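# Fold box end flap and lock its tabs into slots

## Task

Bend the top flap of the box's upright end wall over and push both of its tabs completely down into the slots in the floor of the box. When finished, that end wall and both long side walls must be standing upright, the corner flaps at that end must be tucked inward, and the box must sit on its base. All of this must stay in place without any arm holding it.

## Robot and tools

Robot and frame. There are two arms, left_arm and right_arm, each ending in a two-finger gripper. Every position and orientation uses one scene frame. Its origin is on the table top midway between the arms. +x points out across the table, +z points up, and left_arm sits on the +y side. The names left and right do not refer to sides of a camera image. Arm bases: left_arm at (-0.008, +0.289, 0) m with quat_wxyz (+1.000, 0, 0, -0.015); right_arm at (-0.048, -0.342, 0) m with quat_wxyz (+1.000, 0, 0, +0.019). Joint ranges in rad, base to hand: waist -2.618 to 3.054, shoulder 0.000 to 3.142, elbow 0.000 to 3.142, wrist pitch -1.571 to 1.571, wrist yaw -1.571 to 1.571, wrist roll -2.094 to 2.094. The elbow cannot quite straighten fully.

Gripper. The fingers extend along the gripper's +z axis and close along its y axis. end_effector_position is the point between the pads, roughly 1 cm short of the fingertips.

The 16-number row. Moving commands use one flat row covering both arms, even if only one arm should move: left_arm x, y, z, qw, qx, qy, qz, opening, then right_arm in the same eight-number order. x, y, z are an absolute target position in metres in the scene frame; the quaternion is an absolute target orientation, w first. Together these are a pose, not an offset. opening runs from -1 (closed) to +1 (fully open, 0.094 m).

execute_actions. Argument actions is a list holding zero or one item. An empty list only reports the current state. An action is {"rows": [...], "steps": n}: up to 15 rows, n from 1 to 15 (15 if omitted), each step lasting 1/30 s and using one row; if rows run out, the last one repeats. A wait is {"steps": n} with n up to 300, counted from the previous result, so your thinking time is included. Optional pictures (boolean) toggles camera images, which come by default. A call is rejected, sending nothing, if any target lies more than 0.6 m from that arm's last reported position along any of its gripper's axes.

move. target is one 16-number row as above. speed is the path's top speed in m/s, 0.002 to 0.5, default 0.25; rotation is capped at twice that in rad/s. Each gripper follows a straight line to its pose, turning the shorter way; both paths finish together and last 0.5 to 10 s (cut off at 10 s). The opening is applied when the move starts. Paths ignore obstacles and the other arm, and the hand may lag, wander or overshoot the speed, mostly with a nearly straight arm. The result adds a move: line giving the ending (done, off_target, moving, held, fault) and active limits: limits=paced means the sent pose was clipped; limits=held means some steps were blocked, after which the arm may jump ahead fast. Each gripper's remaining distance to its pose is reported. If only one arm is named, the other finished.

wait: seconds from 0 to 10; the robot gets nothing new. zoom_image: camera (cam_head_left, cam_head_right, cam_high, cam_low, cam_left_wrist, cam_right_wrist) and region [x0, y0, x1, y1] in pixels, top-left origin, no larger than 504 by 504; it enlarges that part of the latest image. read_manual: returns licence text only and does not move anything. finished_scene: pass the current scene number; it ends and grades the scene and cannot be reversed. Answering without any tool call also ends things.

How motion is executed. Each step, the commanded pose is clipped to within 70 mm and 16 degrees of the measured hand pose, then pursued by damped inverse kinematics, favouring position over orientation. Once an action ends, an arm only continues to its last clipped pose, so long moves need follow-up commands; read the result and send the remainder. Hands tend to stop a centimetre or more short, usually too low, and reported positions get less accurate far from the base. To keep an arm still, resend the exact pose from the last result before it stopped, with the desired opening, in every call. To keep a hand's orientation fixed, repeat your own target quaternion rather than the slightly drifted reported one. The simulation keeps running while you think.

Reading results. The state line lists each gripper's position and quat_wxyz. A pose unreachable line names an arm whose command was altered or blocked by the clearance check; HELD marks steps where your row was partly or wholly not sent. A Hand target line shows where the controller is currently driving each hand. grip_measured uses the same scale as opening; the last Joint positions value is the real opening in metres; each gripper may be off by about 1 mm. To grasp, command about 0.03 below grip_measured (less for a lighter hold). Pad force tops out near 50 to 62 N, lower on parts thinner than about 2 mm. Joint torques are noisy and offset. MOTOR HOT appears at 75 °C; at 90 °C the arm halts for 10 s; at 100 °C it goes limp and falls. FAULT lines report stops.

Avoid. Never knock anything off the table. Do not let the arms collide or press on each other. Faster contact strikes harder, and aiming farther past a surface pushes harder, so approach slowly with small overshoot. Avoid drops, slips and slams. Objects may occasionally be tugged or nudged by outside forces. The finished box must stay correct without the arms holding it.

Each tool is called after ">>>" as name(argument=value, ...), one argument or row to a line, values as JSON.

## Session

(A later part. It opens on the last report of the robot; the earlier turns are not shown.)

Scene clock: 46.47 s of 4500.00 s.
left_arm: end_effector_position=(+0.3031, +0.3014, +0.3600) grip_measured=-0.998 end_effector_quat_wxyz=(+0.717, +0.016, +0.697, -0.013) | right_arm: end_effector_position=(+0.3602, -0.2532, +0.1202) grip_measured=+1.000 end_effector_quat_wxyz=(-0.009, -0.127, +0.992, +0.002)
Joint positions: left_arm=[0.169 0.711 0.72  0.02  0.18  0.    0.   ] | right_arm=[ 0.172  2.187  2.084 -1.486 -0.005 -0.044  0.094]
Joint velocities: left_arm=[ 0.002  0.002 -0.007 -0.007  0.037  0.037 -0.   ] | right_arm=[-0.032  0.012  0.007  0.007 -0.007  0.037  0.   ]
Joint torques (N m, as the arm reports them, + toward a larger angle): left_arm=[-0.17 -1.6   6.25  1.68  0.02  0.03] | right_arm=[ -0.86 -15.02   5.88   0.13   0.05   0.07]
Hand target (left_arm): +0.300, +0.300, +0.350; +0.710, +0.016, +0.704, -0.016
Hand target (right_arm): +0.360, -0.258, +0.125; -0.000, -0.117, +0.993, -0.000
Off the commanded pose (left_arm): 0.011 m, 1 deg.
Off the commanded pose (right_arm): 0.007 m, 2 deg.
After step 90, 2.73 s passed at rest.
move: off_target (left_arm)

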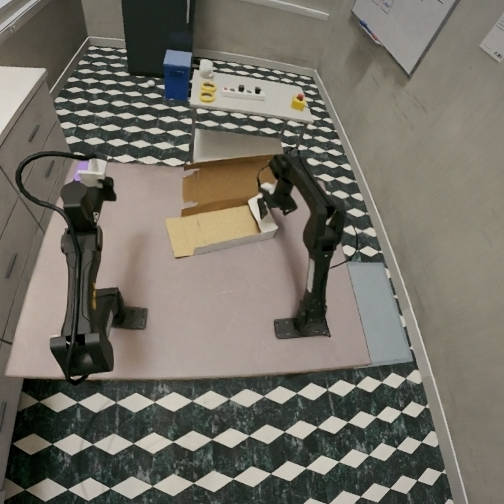

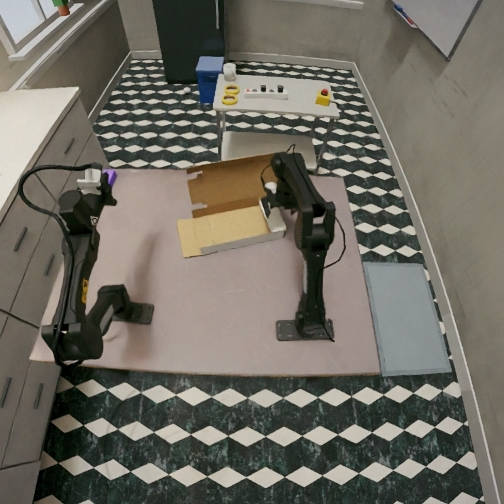

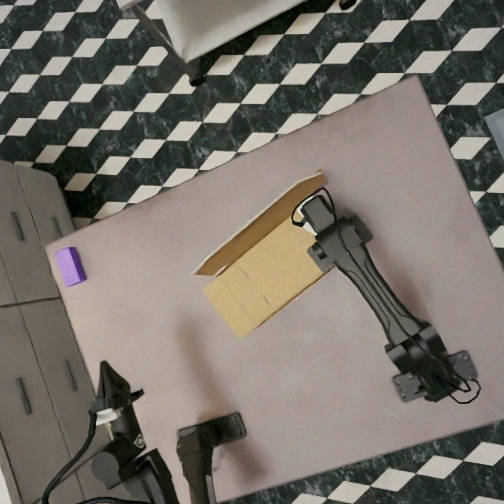

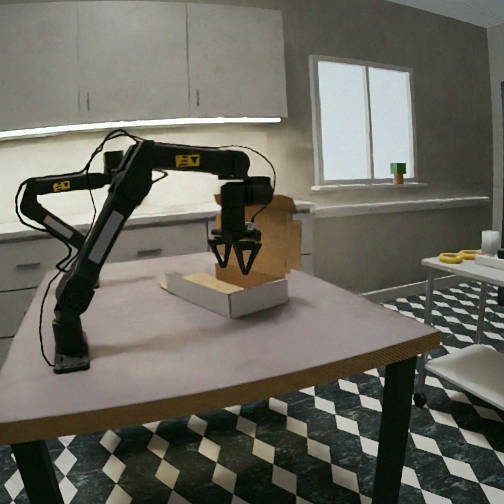

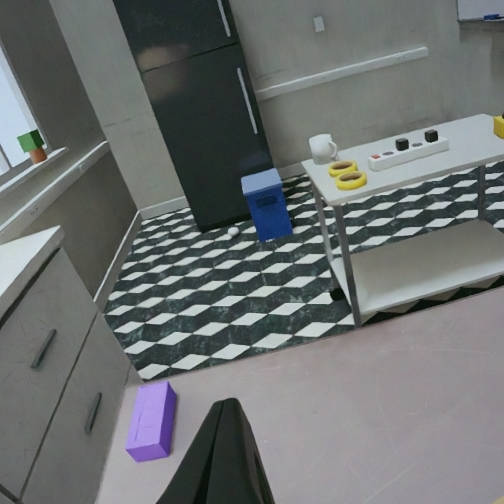

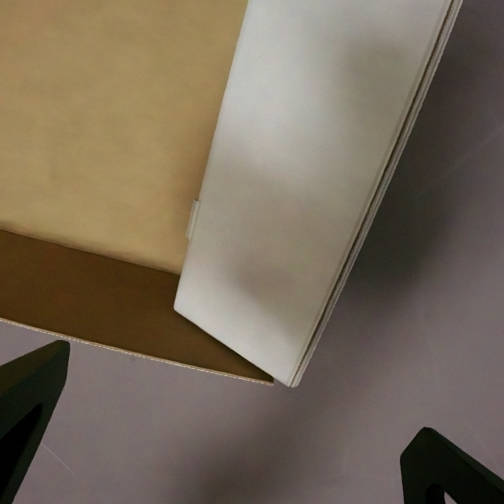

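>>> move(
  target=[0.3,0.3,0.35,0.71,0.016,0.704,-0.016,-1,0.385,-0.255,0.11,0,-0.117,0.993,0,1],
  speed=0.1,
)

>>> move(
  target=[0.3,0.3,0.35,0.71,0.016,0.704,-0.016,-1,0.385,-0.255,0.03,0,-0.117,0.993,0,1],
  speed=0.08,
)

Scene clock: 51.70 s of 4500.00 s.
left_arm: end_effector_position=(+0.3031, +0.3014, +0.3600) grip_measured=-0.998 end_effector_quat_wxyz=(+0.717, +0.016, +0.697, -0.013) | right_arm: end_effector_position=(+0.3775, -0.2495, +0.1053) grip_measured=+1.000 end_effector_quat_wxyz=(-0.010, -0.126, +0.992, +0.002)
Joint positions: left_arm=[0.169 0.711 0.72  0.02  0.18  0.    0.   ] | right_arm=[ 0.172  2.275  2.169 -1.486 -0.005 -0.041  0.094]
Joint velocities: left_arm=[-0.012 -0.017 -0.002 -0.007 -0.051 -0.022 -0.   ] | right_arm=[-0.012 -0.002  0.017 -0.007  0.007 -0.022  0.   ]
Joint torques (N m, as the arm reports them, + toward a larger angle): left_arm=[-0.23 -1.5   6.19  1.72  0.02  0.01] | right_arm=[ -1.26 -13.19  10.45   0.     0.05   0.01]
Hand target (left_arm): +0.300, +0.300, +0.350; +0.710, +0.016, +0.704, -0.016
Hand target (right_arm): +0.385, -0.255, +0.110; +0.000, -0.117, +0.993, -0.000
Off the commanded pose (left_arm): 0.011 m, 1 deg.
Off the commanded pose (right_arm): 0.010 m, 2 deg.
After step 90, 1.47 s passed at rest.
move: off_target (left_arm)

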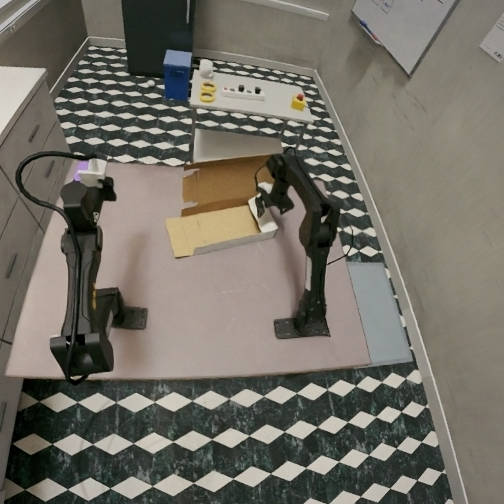

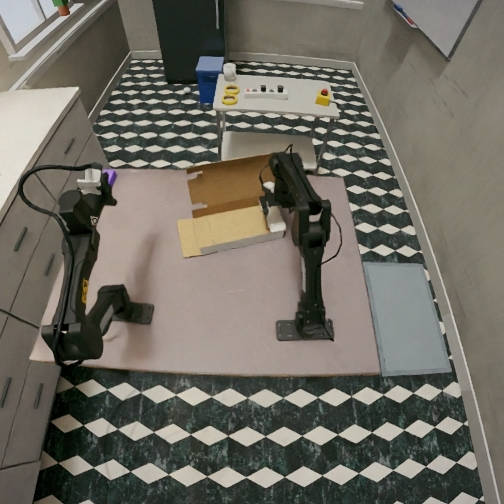

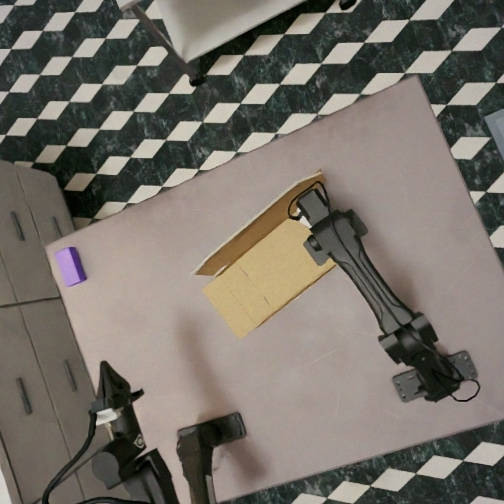

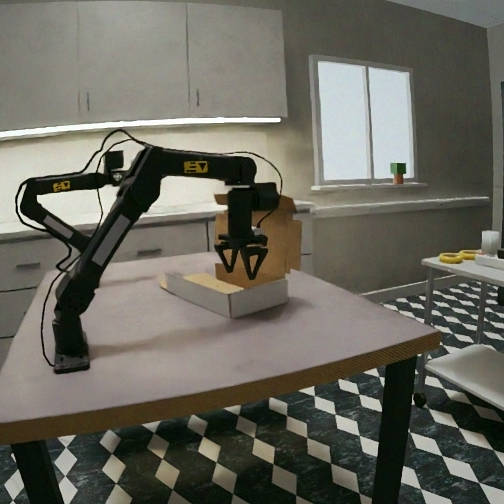

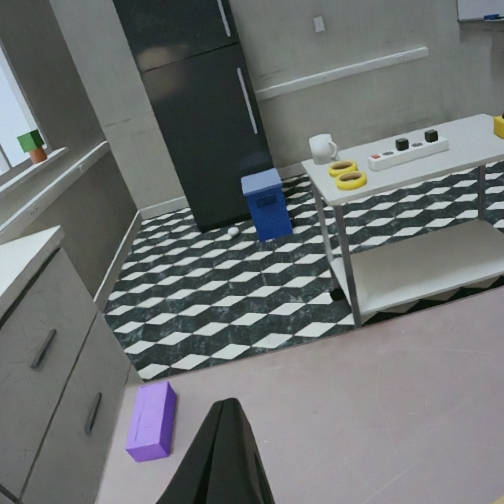

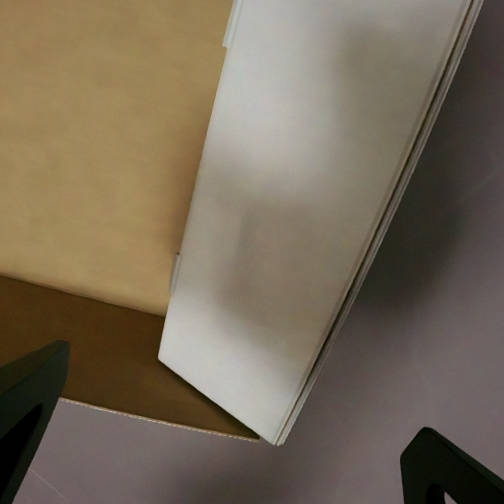

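Scene clock: 53.17 s of 4500.00 s.
left_arm: end_effector_position=(+0.3031, +0.3014, +0.3600) grip_measured=-0.998 end_effector_quat_wxyz=(+0.717, +0.016, +0.697, -0.013) | right_arm: end_effector_position=(+0.3858, -0.2478, +0.0382) grip_measured=+1.000 end_effector_quat_wxyz=(+0.006, -0.126, +0.992, +0.003)
Joint positions: left_arm=[0.169 0.711 0.72  0.02  0.18  0.    0.   ] | right_arm=[ 0.172  2.275  1.902 -1.185 -0.005 -0.041  0.094]
Joint velocities: left_arm=[-0.002  0.017  0.007  0.007 -0.022 -0.007 -0.001] | right_arm=[ 0.002 -0.002 -0.012  0.022  0.066 -0.066  0.   ]
Joint torques (N m, as the arm reports them, + toward a larger angle): left_arm=[-0.15 -1.58  6.23  1.68  0.03  0.04] | right_arm=[ -1.21 -13.03   6.17   0.19   0.05   0.01]
Hand target (left_arm): +0.300, +0.300, +0.350; +0.710, +0.016, +0.704, -0.016
Hand target (right_arm): +0.385, -0.255, +0.030; -0.000, -0.117, +0.993, -0.000
Off the commanded pose (left_arm): 0.011 m, 1 deg.
Off the commanded pose (right_arm): 0.011 m, 1 deg.
move: off_target (left_arm, right_arm)

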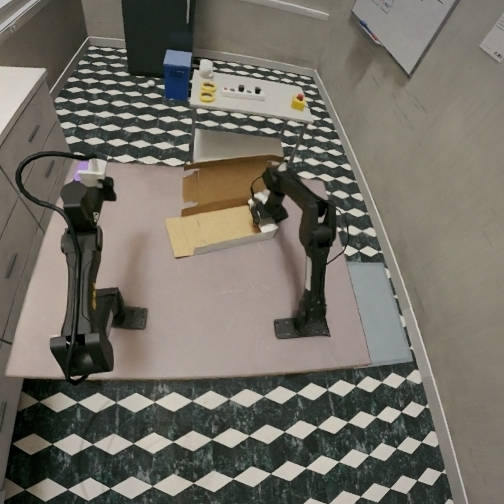

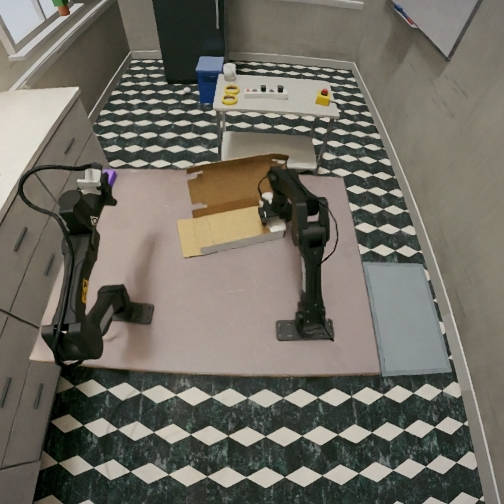

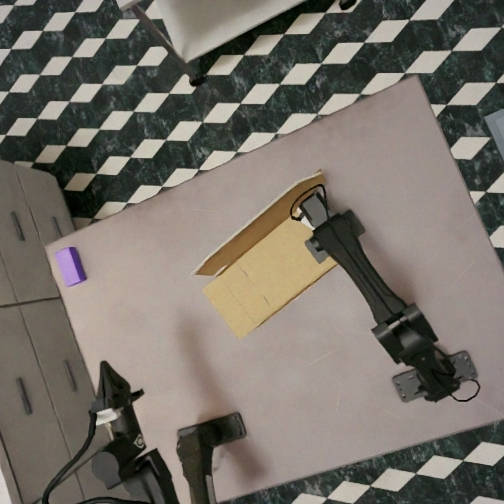

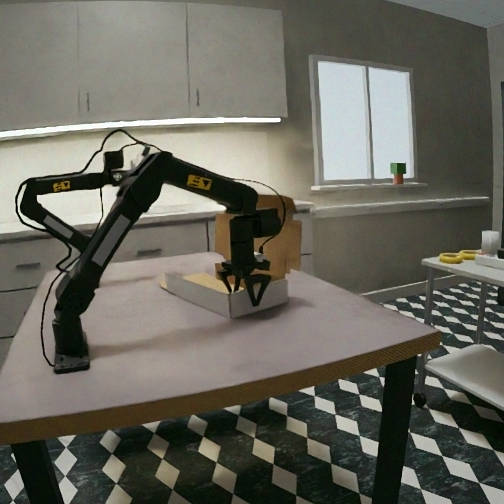

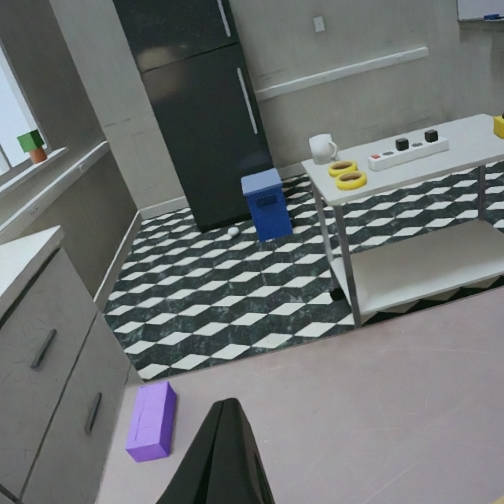

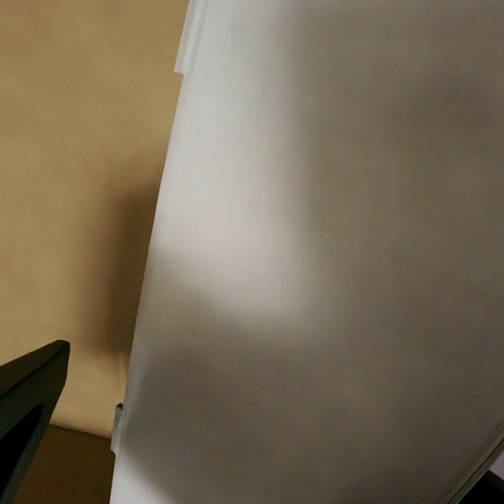

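Straddled. Close.

>>> move(
  target=[0.3,0.3,0.35,0.71,0.016,0.704,-0.016,-1,0.385,-0.262,0.018,0,-0.117,0.993,0,-0.3],
  speed=0.03,
)

>>> move(
  target=[0.3,0.3,0.35,0.71,0.016,0.704,-0.016,-1,0.385,-0.266,0.016,0,-0.117,0.993,0,-0.92],
  speed=0.03,
)

>>> move(
  target=[0.3,0.3,0.35,0.71,0.016,0.704,-0.016,-1,0.385,-0.266,0.005,0,-0.117,0.993,0,-0.95],
  speed=0.02,
)

Scene clock: 59.70 s of 4500.00 s.
left_arm: end_effector_position=(+0.3031, +0.3014, +0.3600) grip_measured=-0.998 end_effector_quat_wxyz=(+0.717, +0.016, +0.697, -0.013) | right_arm: end_effector_position=(+0.3884, -0.2524, +0.0303) grip_measured=-0.298 end_effector_quat_wxyz=(+0.012, -0.121, +0.993, +0.007)
Joint positions: left_arm=[0.169 0.711 0.72  0.02  0.18  0.    0.   ] | right_arm=[ 0.158  2.275  1.87  -1.142 -0.012 -0.046  0.033]
Joint velocities: left_arm=[-0.012 -0.007 -0.012  0.037  0.007  0.022 -0.   ] | right_arm=[-0.022  0.002 -0.002  0.007 -0.022 -0.007 -0.001]
Joint torques (N m, as the arm reports them, + toward a larger angle): left_arm=[-0.14 -1.58  6.18  1.72  0.04  0.02] | right_arm=[ -1.34 -12.78   5.13   0.26   0.14  -0.09]
Hand target (left_arm): +0.300, +0.300, +0.350; +0.710, +0.016, +0.704, -0.016
Hand target (right_arm): +0.385, -0.262, +0.018; -0.000, -0.117, +0.993, -0.000
Off the commanded pose (left_arm): 0.011 m, 1 deg.
Off the commanded pose (right_arm): 0.016 m, 2 deg.
After step 90, 2.43 s passed at rest.
move: off_target (left_arm, right_arm)

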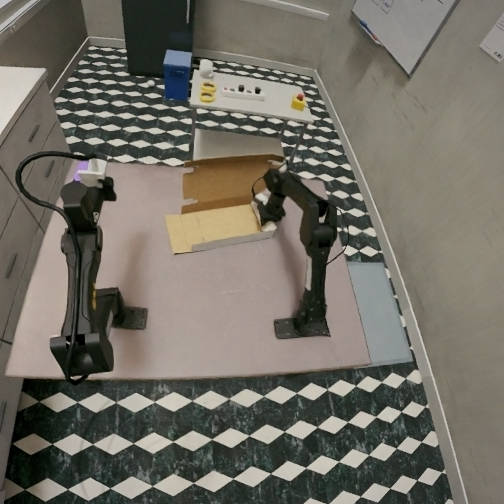

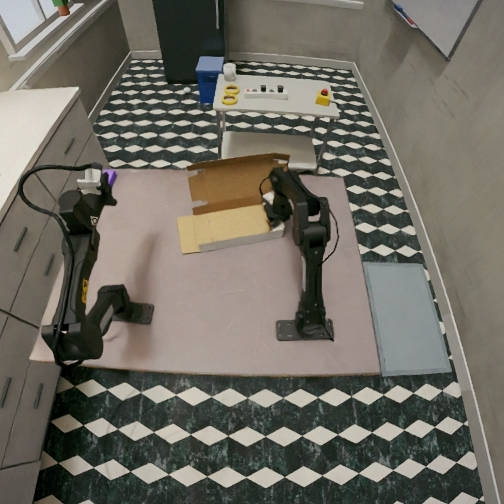

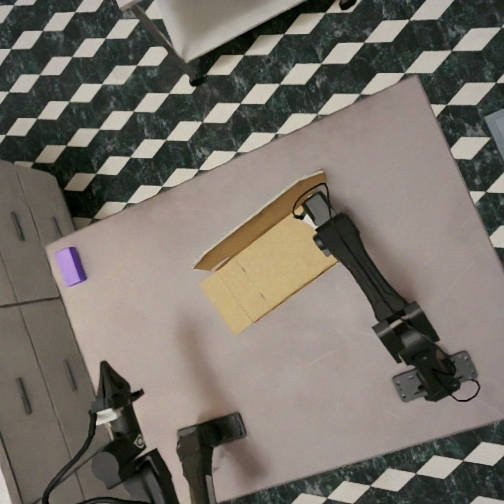

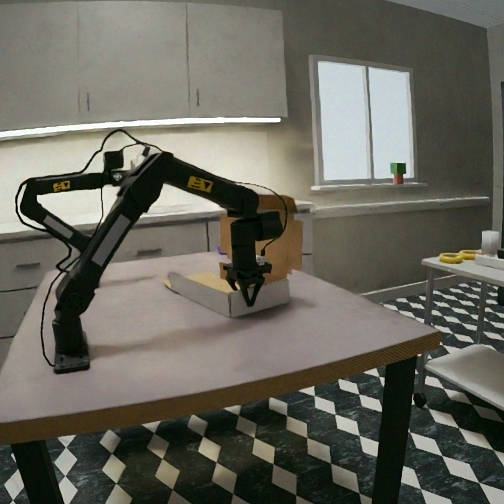

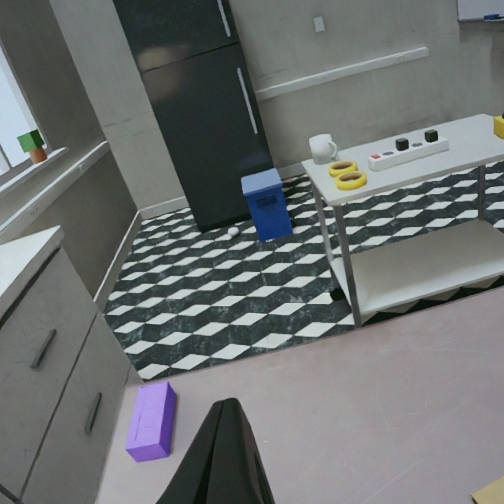

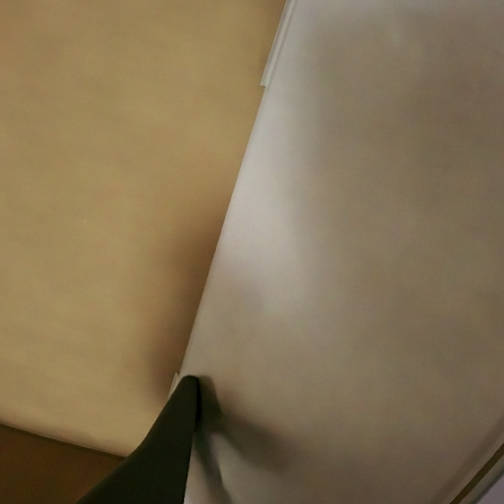

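Scene clock: 60.60 s of 4500.00 s.
left_arm: end_effector_position=(+0.3031, +0.3014, +0.3600) grip_measured=-0.998 end_effector_quat_wxyz=(+0.717, +0.016, +0.697, -0.013) | right_arm: end_effector_position=(+0.3898, -0.2571, +0.0294) grip_measured=-0.906 end_effector_quat_wxyz=(+0.013, -0.120, +0.993, +0.004)
Joint positions: left_arm=[0.169 0.711 0.72  0.02  0.18  0.    0.   ] | right_arm=[ 0.149  2.275  1.867 -1.136 -0.006 -0.053  0.004]
Joint velocities: left_arm=[-0.002 -0.017 -0.027  0.007 -0.022  0.066 -0.   ] | right_arm=[-0.007 -0.002  0.002  0.007 -0.066 -0.007  0.   ]
Joint torques (N m, as the arm reports them, + toward a larger angle): left_arm=[-0.2  -1.43  6.28  1.68  0.01  0.02] | right_arm=[ -1.4  -12.87   4.45   0.29   0.05  -0.12]
Hand target (left_arm): +0.300, +0.300, +0.350; +0.710, +0.016, +0.704, -0.016
Hand target (right_arm): +0.384, -0.266, +0.016; -0.001, -0.117, +0.993, +0.000
Off the commanded pose (left_arm): 0.011 m, 1 deg.
Off the commanded pose (right_arm): 0.017 m, 2 deg.
move: off_target (left_arm, right_arm)

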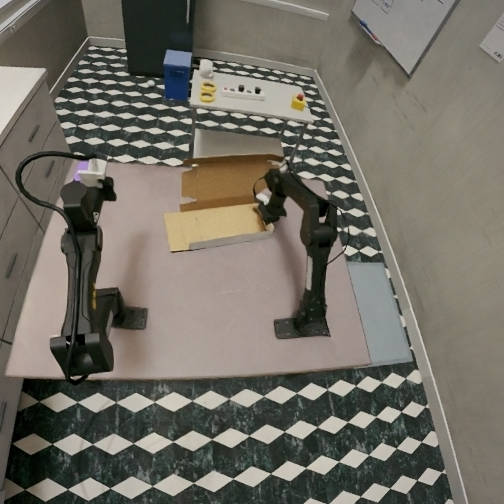

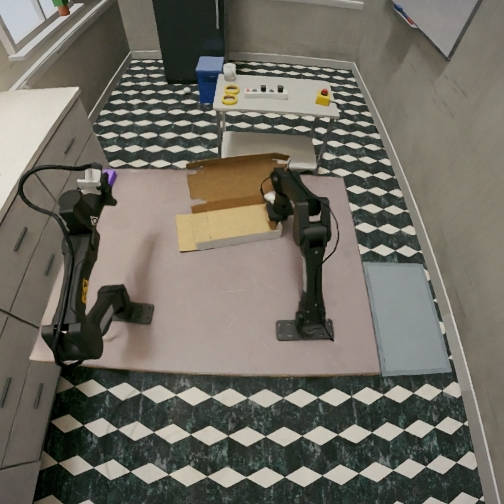

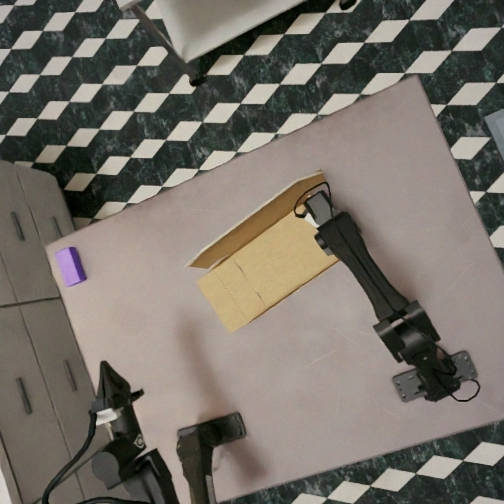

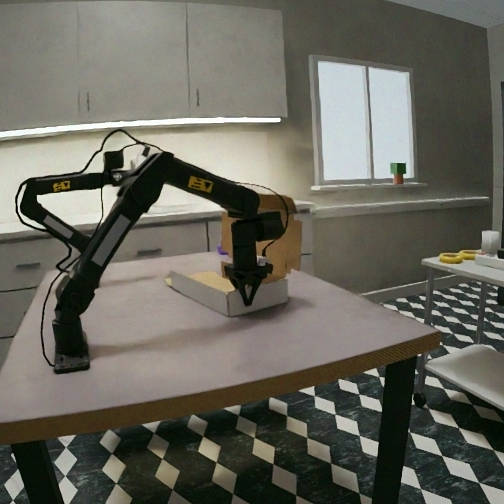

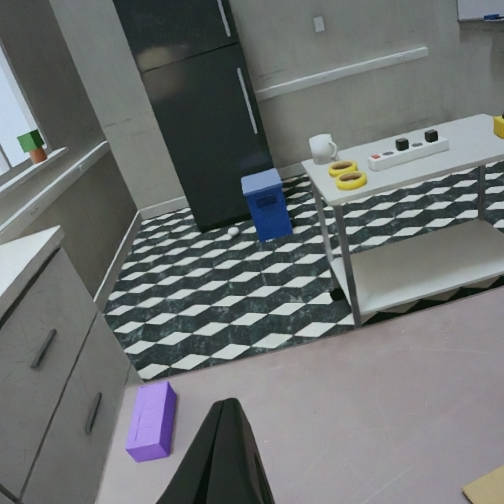

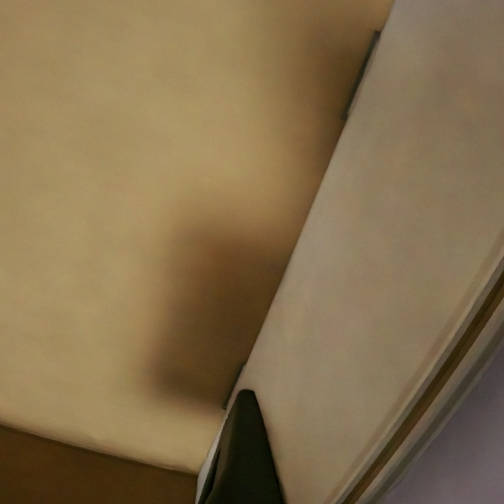

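Scene clock: 62.13 s of 4500.00 s.
left_arm: end_effector_position=(+0.3031, +0.3014, +0.3600) grip_measured=-0.998 end_effector_quat_wxyz=(+0.717, +0.016, +0.697, -0.013) | right_arm: end_effector_position=(+0.3896, -0.2571, +0.0284) grip_measured=-0.917 end_effector_quat_wxyz=(+0.017, -0.120, +0.993, +0.004)
Joint positions: left_arm=[0.169 0.711 0.72  0.02  0.18  0.    0.   ] | right_arm=[ 0.149  2.267  1.849 -1.119 -0.006 -0.053  0.004]
Joint velocities: left_arm=[ 0.017 -0.007  0.002 -0.007 -0.022 -0.022 -0.001] | right_arm=[ 0.002  0.007  0.017 -0.007  0.037  0.007 -0.   ]
Joint torques (N m, as the arm reports them, + toward a larger angle): left_arm=[-0.13 -1.46  6.19  1.67  0.03  0.04] | right_arm=[ -1.38 -11.43   3.44   0.5    0.04  -0.13]
Hand target (left_arm): +0.300, +0.300, +0.350; +0.710, +0.016, +0.704, -0.016
Hand target (right_arm): +0.384, -0.266, +0.006; -0.000, -0.117, +0.993, +0.000
Off the commanded pose (left_arm): 0.011 m, 1 deg.
Off the commanded pose (right_arm): 0.025 m, 2 deg.
move: off_target (left_arm, right_arm)

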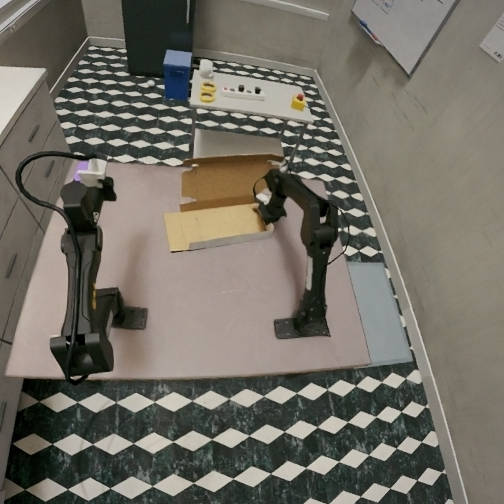

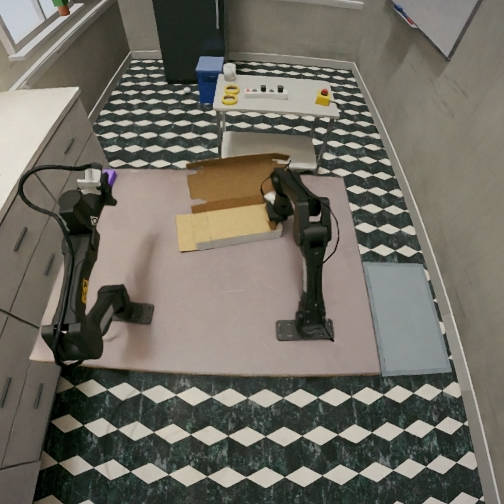

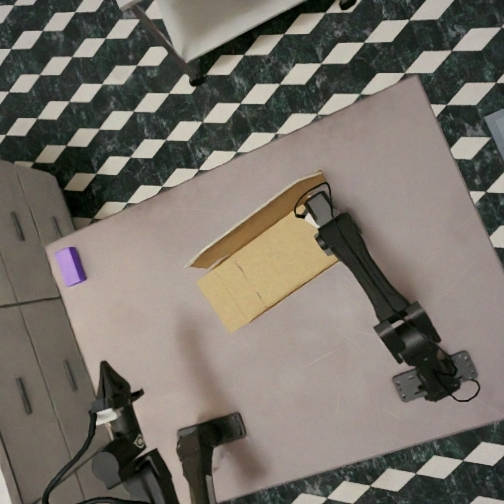

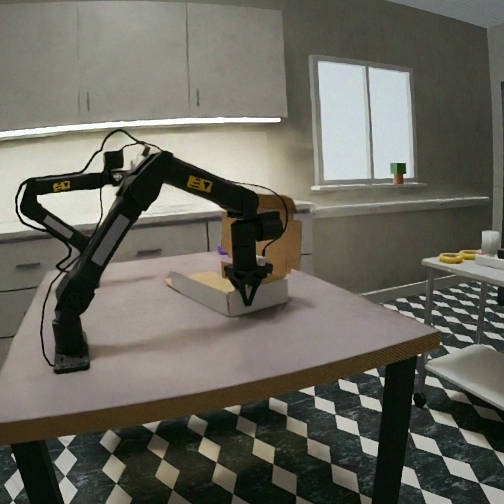

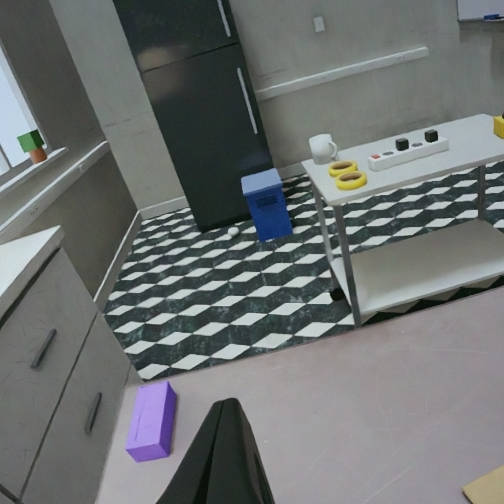

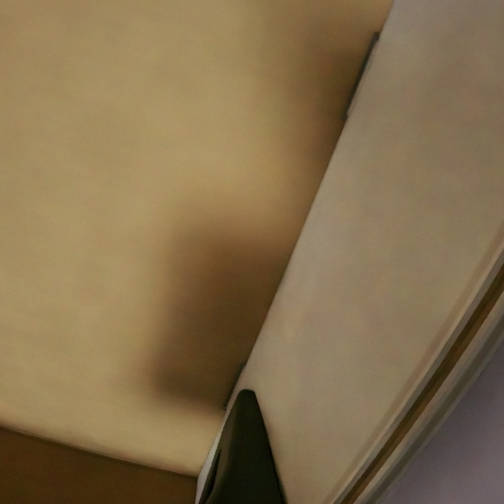

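Release and check.

>>> move(
  target=[0.3,0.3,0.35,0.71,0.016,0.704,-0.016,-1,0.389,-0.257,0.03,0,-0.117,0.993,0,-0.3],
  speed=0.05,
)

>>> move(
  target=[0.3,0.3,0.35,0.71,0.016,0.704,-0.016,-1,0.375,-0.257,0.125,0,-0.117,0.993,0,-0.3],
  speed=0.15,
)

>>> move(
  target=[0.3,0.3,0.35,0.71,0.016,0.704,-0.016,-1,0.37,-0.265,0.125,0,0.785,-0.62,0,1],
  speed=0.3,
)

Scene clock: 68.57 s of 4500.00 s.
left_arm: end_effector_position=(+0.3031, +0.3014, +0.3600) grip_measured=-0.998 end_effector_quat_wxyz=(+0.717, +0.016, +0.697, -0.013) | right_arm: end_effector_position=(+0.3856, -0.2578, +0.0270) grip_measured=-0.302 end_effector_quat_wxyz=(-0.001, -0.120, +0.993, +0.003)
Joint positions: left_arm=[0.169 0.711 0.72  0.02  0.18  0.    0.   ] | right_arm=[ 0.149  2.288  1.88  -1.164 -0.006 -0.052  0.033]
Joint velocities: left_arm=[-0.017 -0.012  0.002 -0.125  0.022  0.051  0.   ] | right_arm=[-0.012 -0.007  0.002 -0.037  0.007 -0.007 -0.   ]
Joint torques (N m, as the arm reports them, + toward a larger angle): left_arm=[-0.2  -1.58  6.21  1.69  0.03  0.05] | right_arm=[  0.29 -13.03  10.53  -0.08   0.05   0.06]
Hand target (left_arm): +0.300, +0.300, +0.350; +0.710, +0.016, +0.704, -0.016
Hand target (right_arm): +0.389, -0.257, +0.030; +0.000, -0.117, +0.993, +0.000
Off the commanded pose (left_arm): 0.011 m, 1 deg.
Off the commanded pose (right_arm): 0.005 m, 0 deg.
After step 90, 2.70 s passed at rest.
move: off_target (left_arm)

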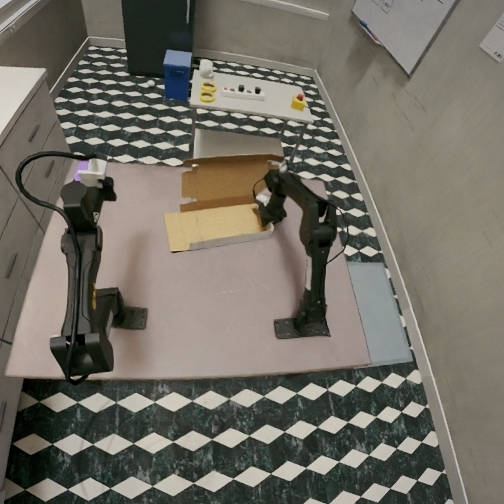

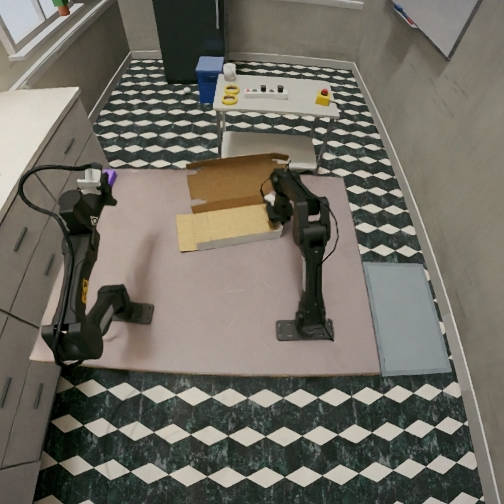

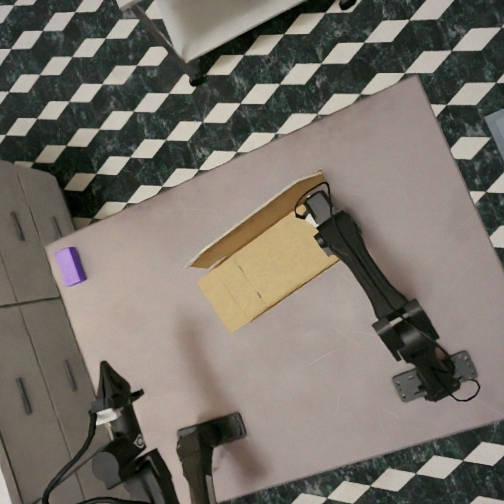

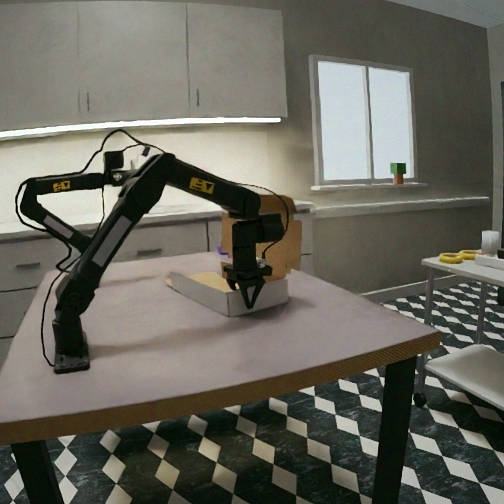

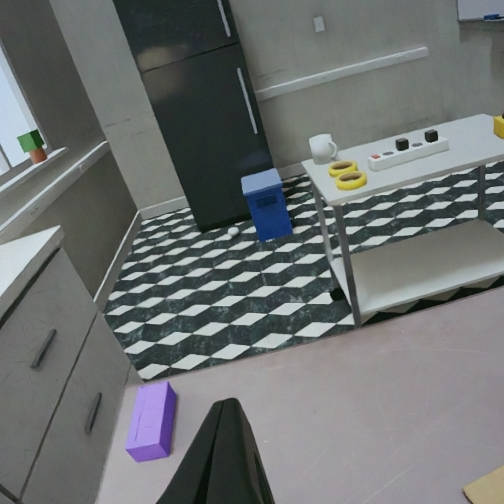

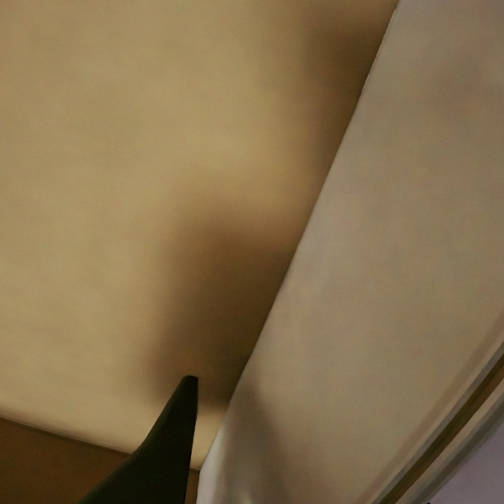

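Scene clock: 69.90 s of 4500.00 s.
left_arm: end_effector_position=(+0.3031, +0.3014, +0.3600) grip_measured=-0.998 end_effector_quat_wxyz=(+0.717, +0.016, +0.697, -0.013) | right_arm: end_effector_position=(+0.3729, -0.2602, +0.1153) grip_measured=-0.302 end_effector_quat_wxyz=(-0.011, -0.117, +0.993, +0.002)
Joint positions: left_arm=[0.169 0.711 0.72  0.02  0.18  0.    0.   ] | right_arm=[ 0.149  2.246  2.161 -1.507 -0.006 -0.046  0.033]
Joint velocities: left_arm=[-0.002 -0.022  0.007 -0.022  0.022 -0.051  0.   ] | right_arm=[-0.012 -0.017 -0.007 -0.051 -0.051  0.066 -0.001]
Joint torques (N m, as the arm reports them, + toward a larger angle): left_arm=[-0.19 -1.53  6.17  1.71  0.03  0.07] | right_arm=[  0.85 -14.    10.44  -0.11   0.05   0.06]
Hand target (left_arm): +0.300, +0.300, +0.350; +0.710, +0.016, +0.704, -0.016
Hand target (right_arm): +0.375, -0.257, +0.125; +0.000, -0.117, +0.993, +0.000
Off the commanded pose (left_arm): 0.011 m, 1 deg.
Off the commanded pose (right_arm): 0.010 m, 1 deg.
move: off_target (left_arm)

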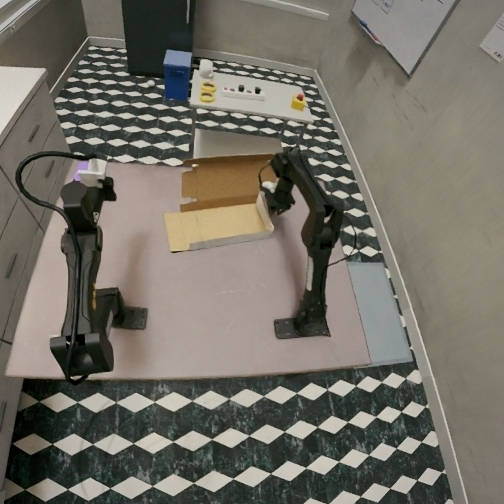

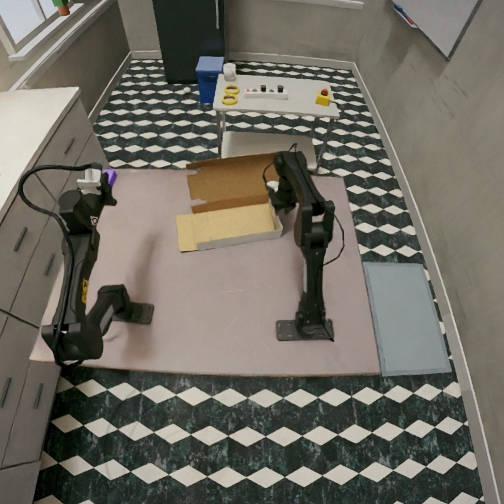

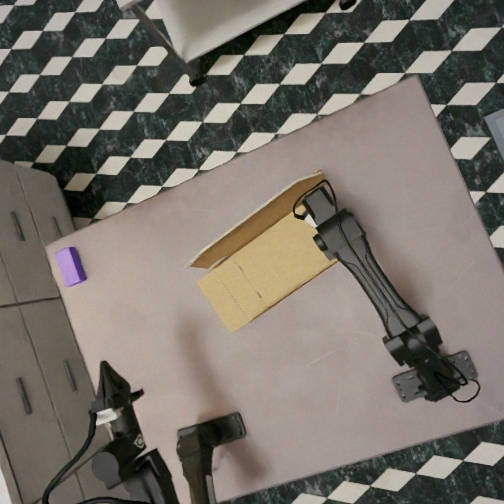

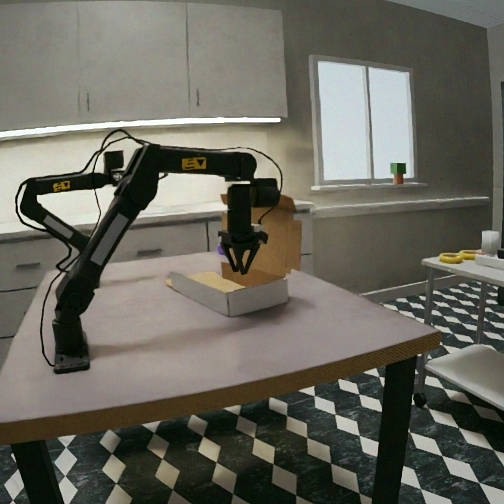

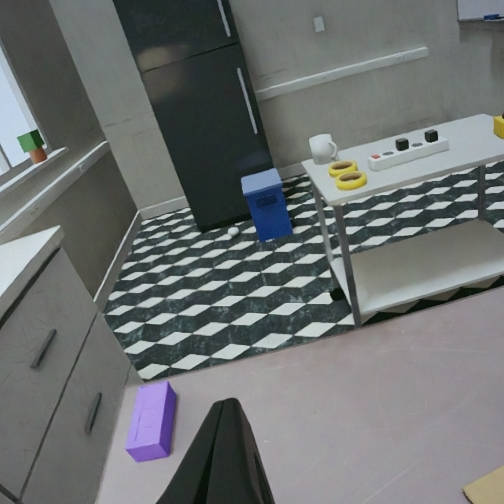

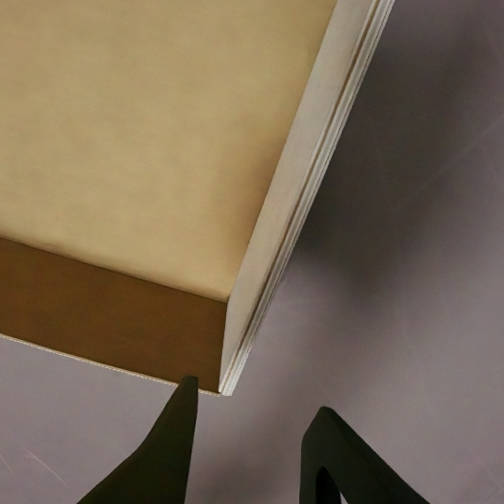

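Scene clock: 73.13 s of 4500.00 s.
left_arm: end_effector_position=(+0.3031, +0.3014, +0.3600) grip_measured=-0.998 end_effector_quat_wxyz=(+0.717, +0.016, +0.697, -0.013) | right_arm: end_effector_position=(+0.3735, -0.2613, +0.1220) grip_measured=+1.000 end_effector_quat_wxyz=(+0.001, +0.783, -0.622, -0.001)
Joint positions: left_arm=[0.169 0.711 0.72  0.02  0.18  0.    0.   ] | right_arm=[ 0.149  2.23   2.161 -1.505  0.    -1.612  0.094]
Joint velocities: left_arm=[-0.012 -0.002 -0.002 -0.125 -0.007 -0.051 -0.   ] | right_arm=[-0.012 -0.012 -0.002 -0.037 -0.022 -0.051  0.   ]
Joint torques (N m, as the arm reports them, + toward a larger angle): left_arm=[-0.21 -1.5   6.3   1.66  0.    0.05] | right_arm=[ -0.61 -15.21   5.25   0.1   -0.02  -0.13]
Hand target (left_arm): +0.300, +0.300, +0.350; +0.710, +0.016, +0.704, -0.016
Hand target (right_arm): +0.370, -0.265, +0.125; +0.000, +0.785, -0.620, -0.000
Off the commanded pose (left_arm): 0.011 m, 1 deg.
Off the commanded pose (right_arm): 0.006 m, 0 deg.
move: off_target (left_arm)

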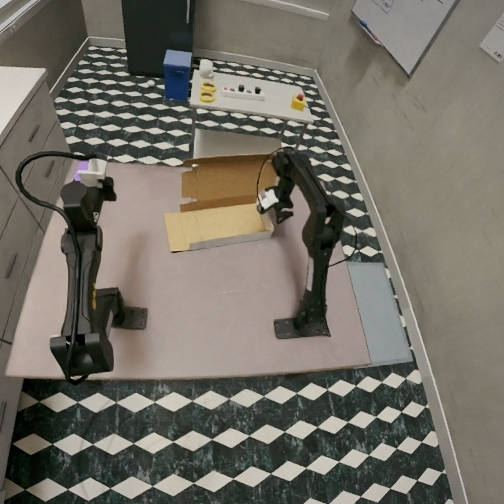

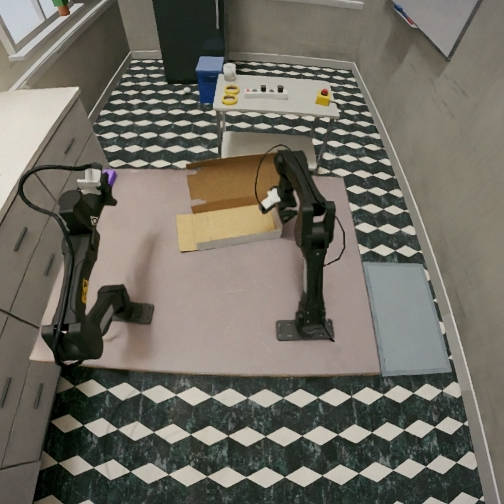

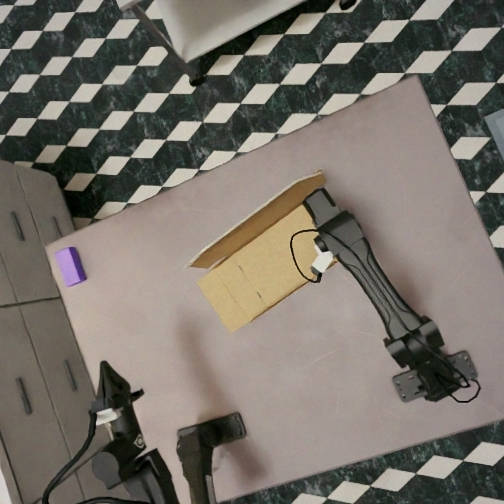

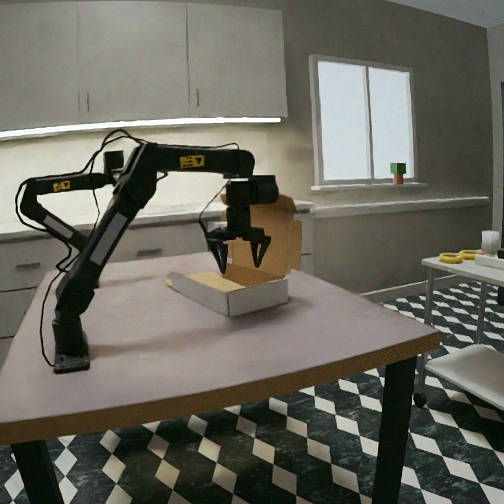

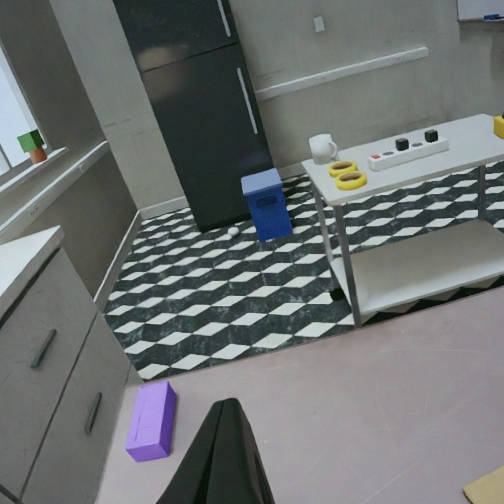

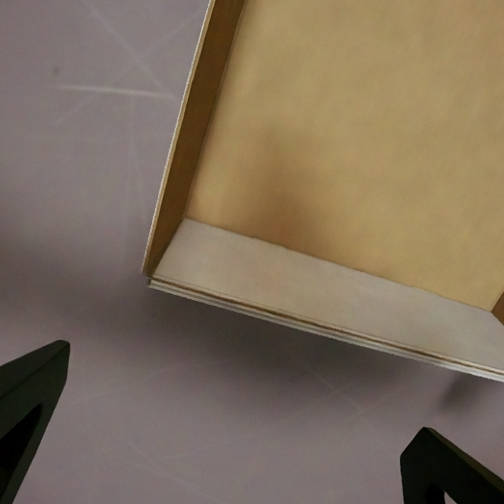

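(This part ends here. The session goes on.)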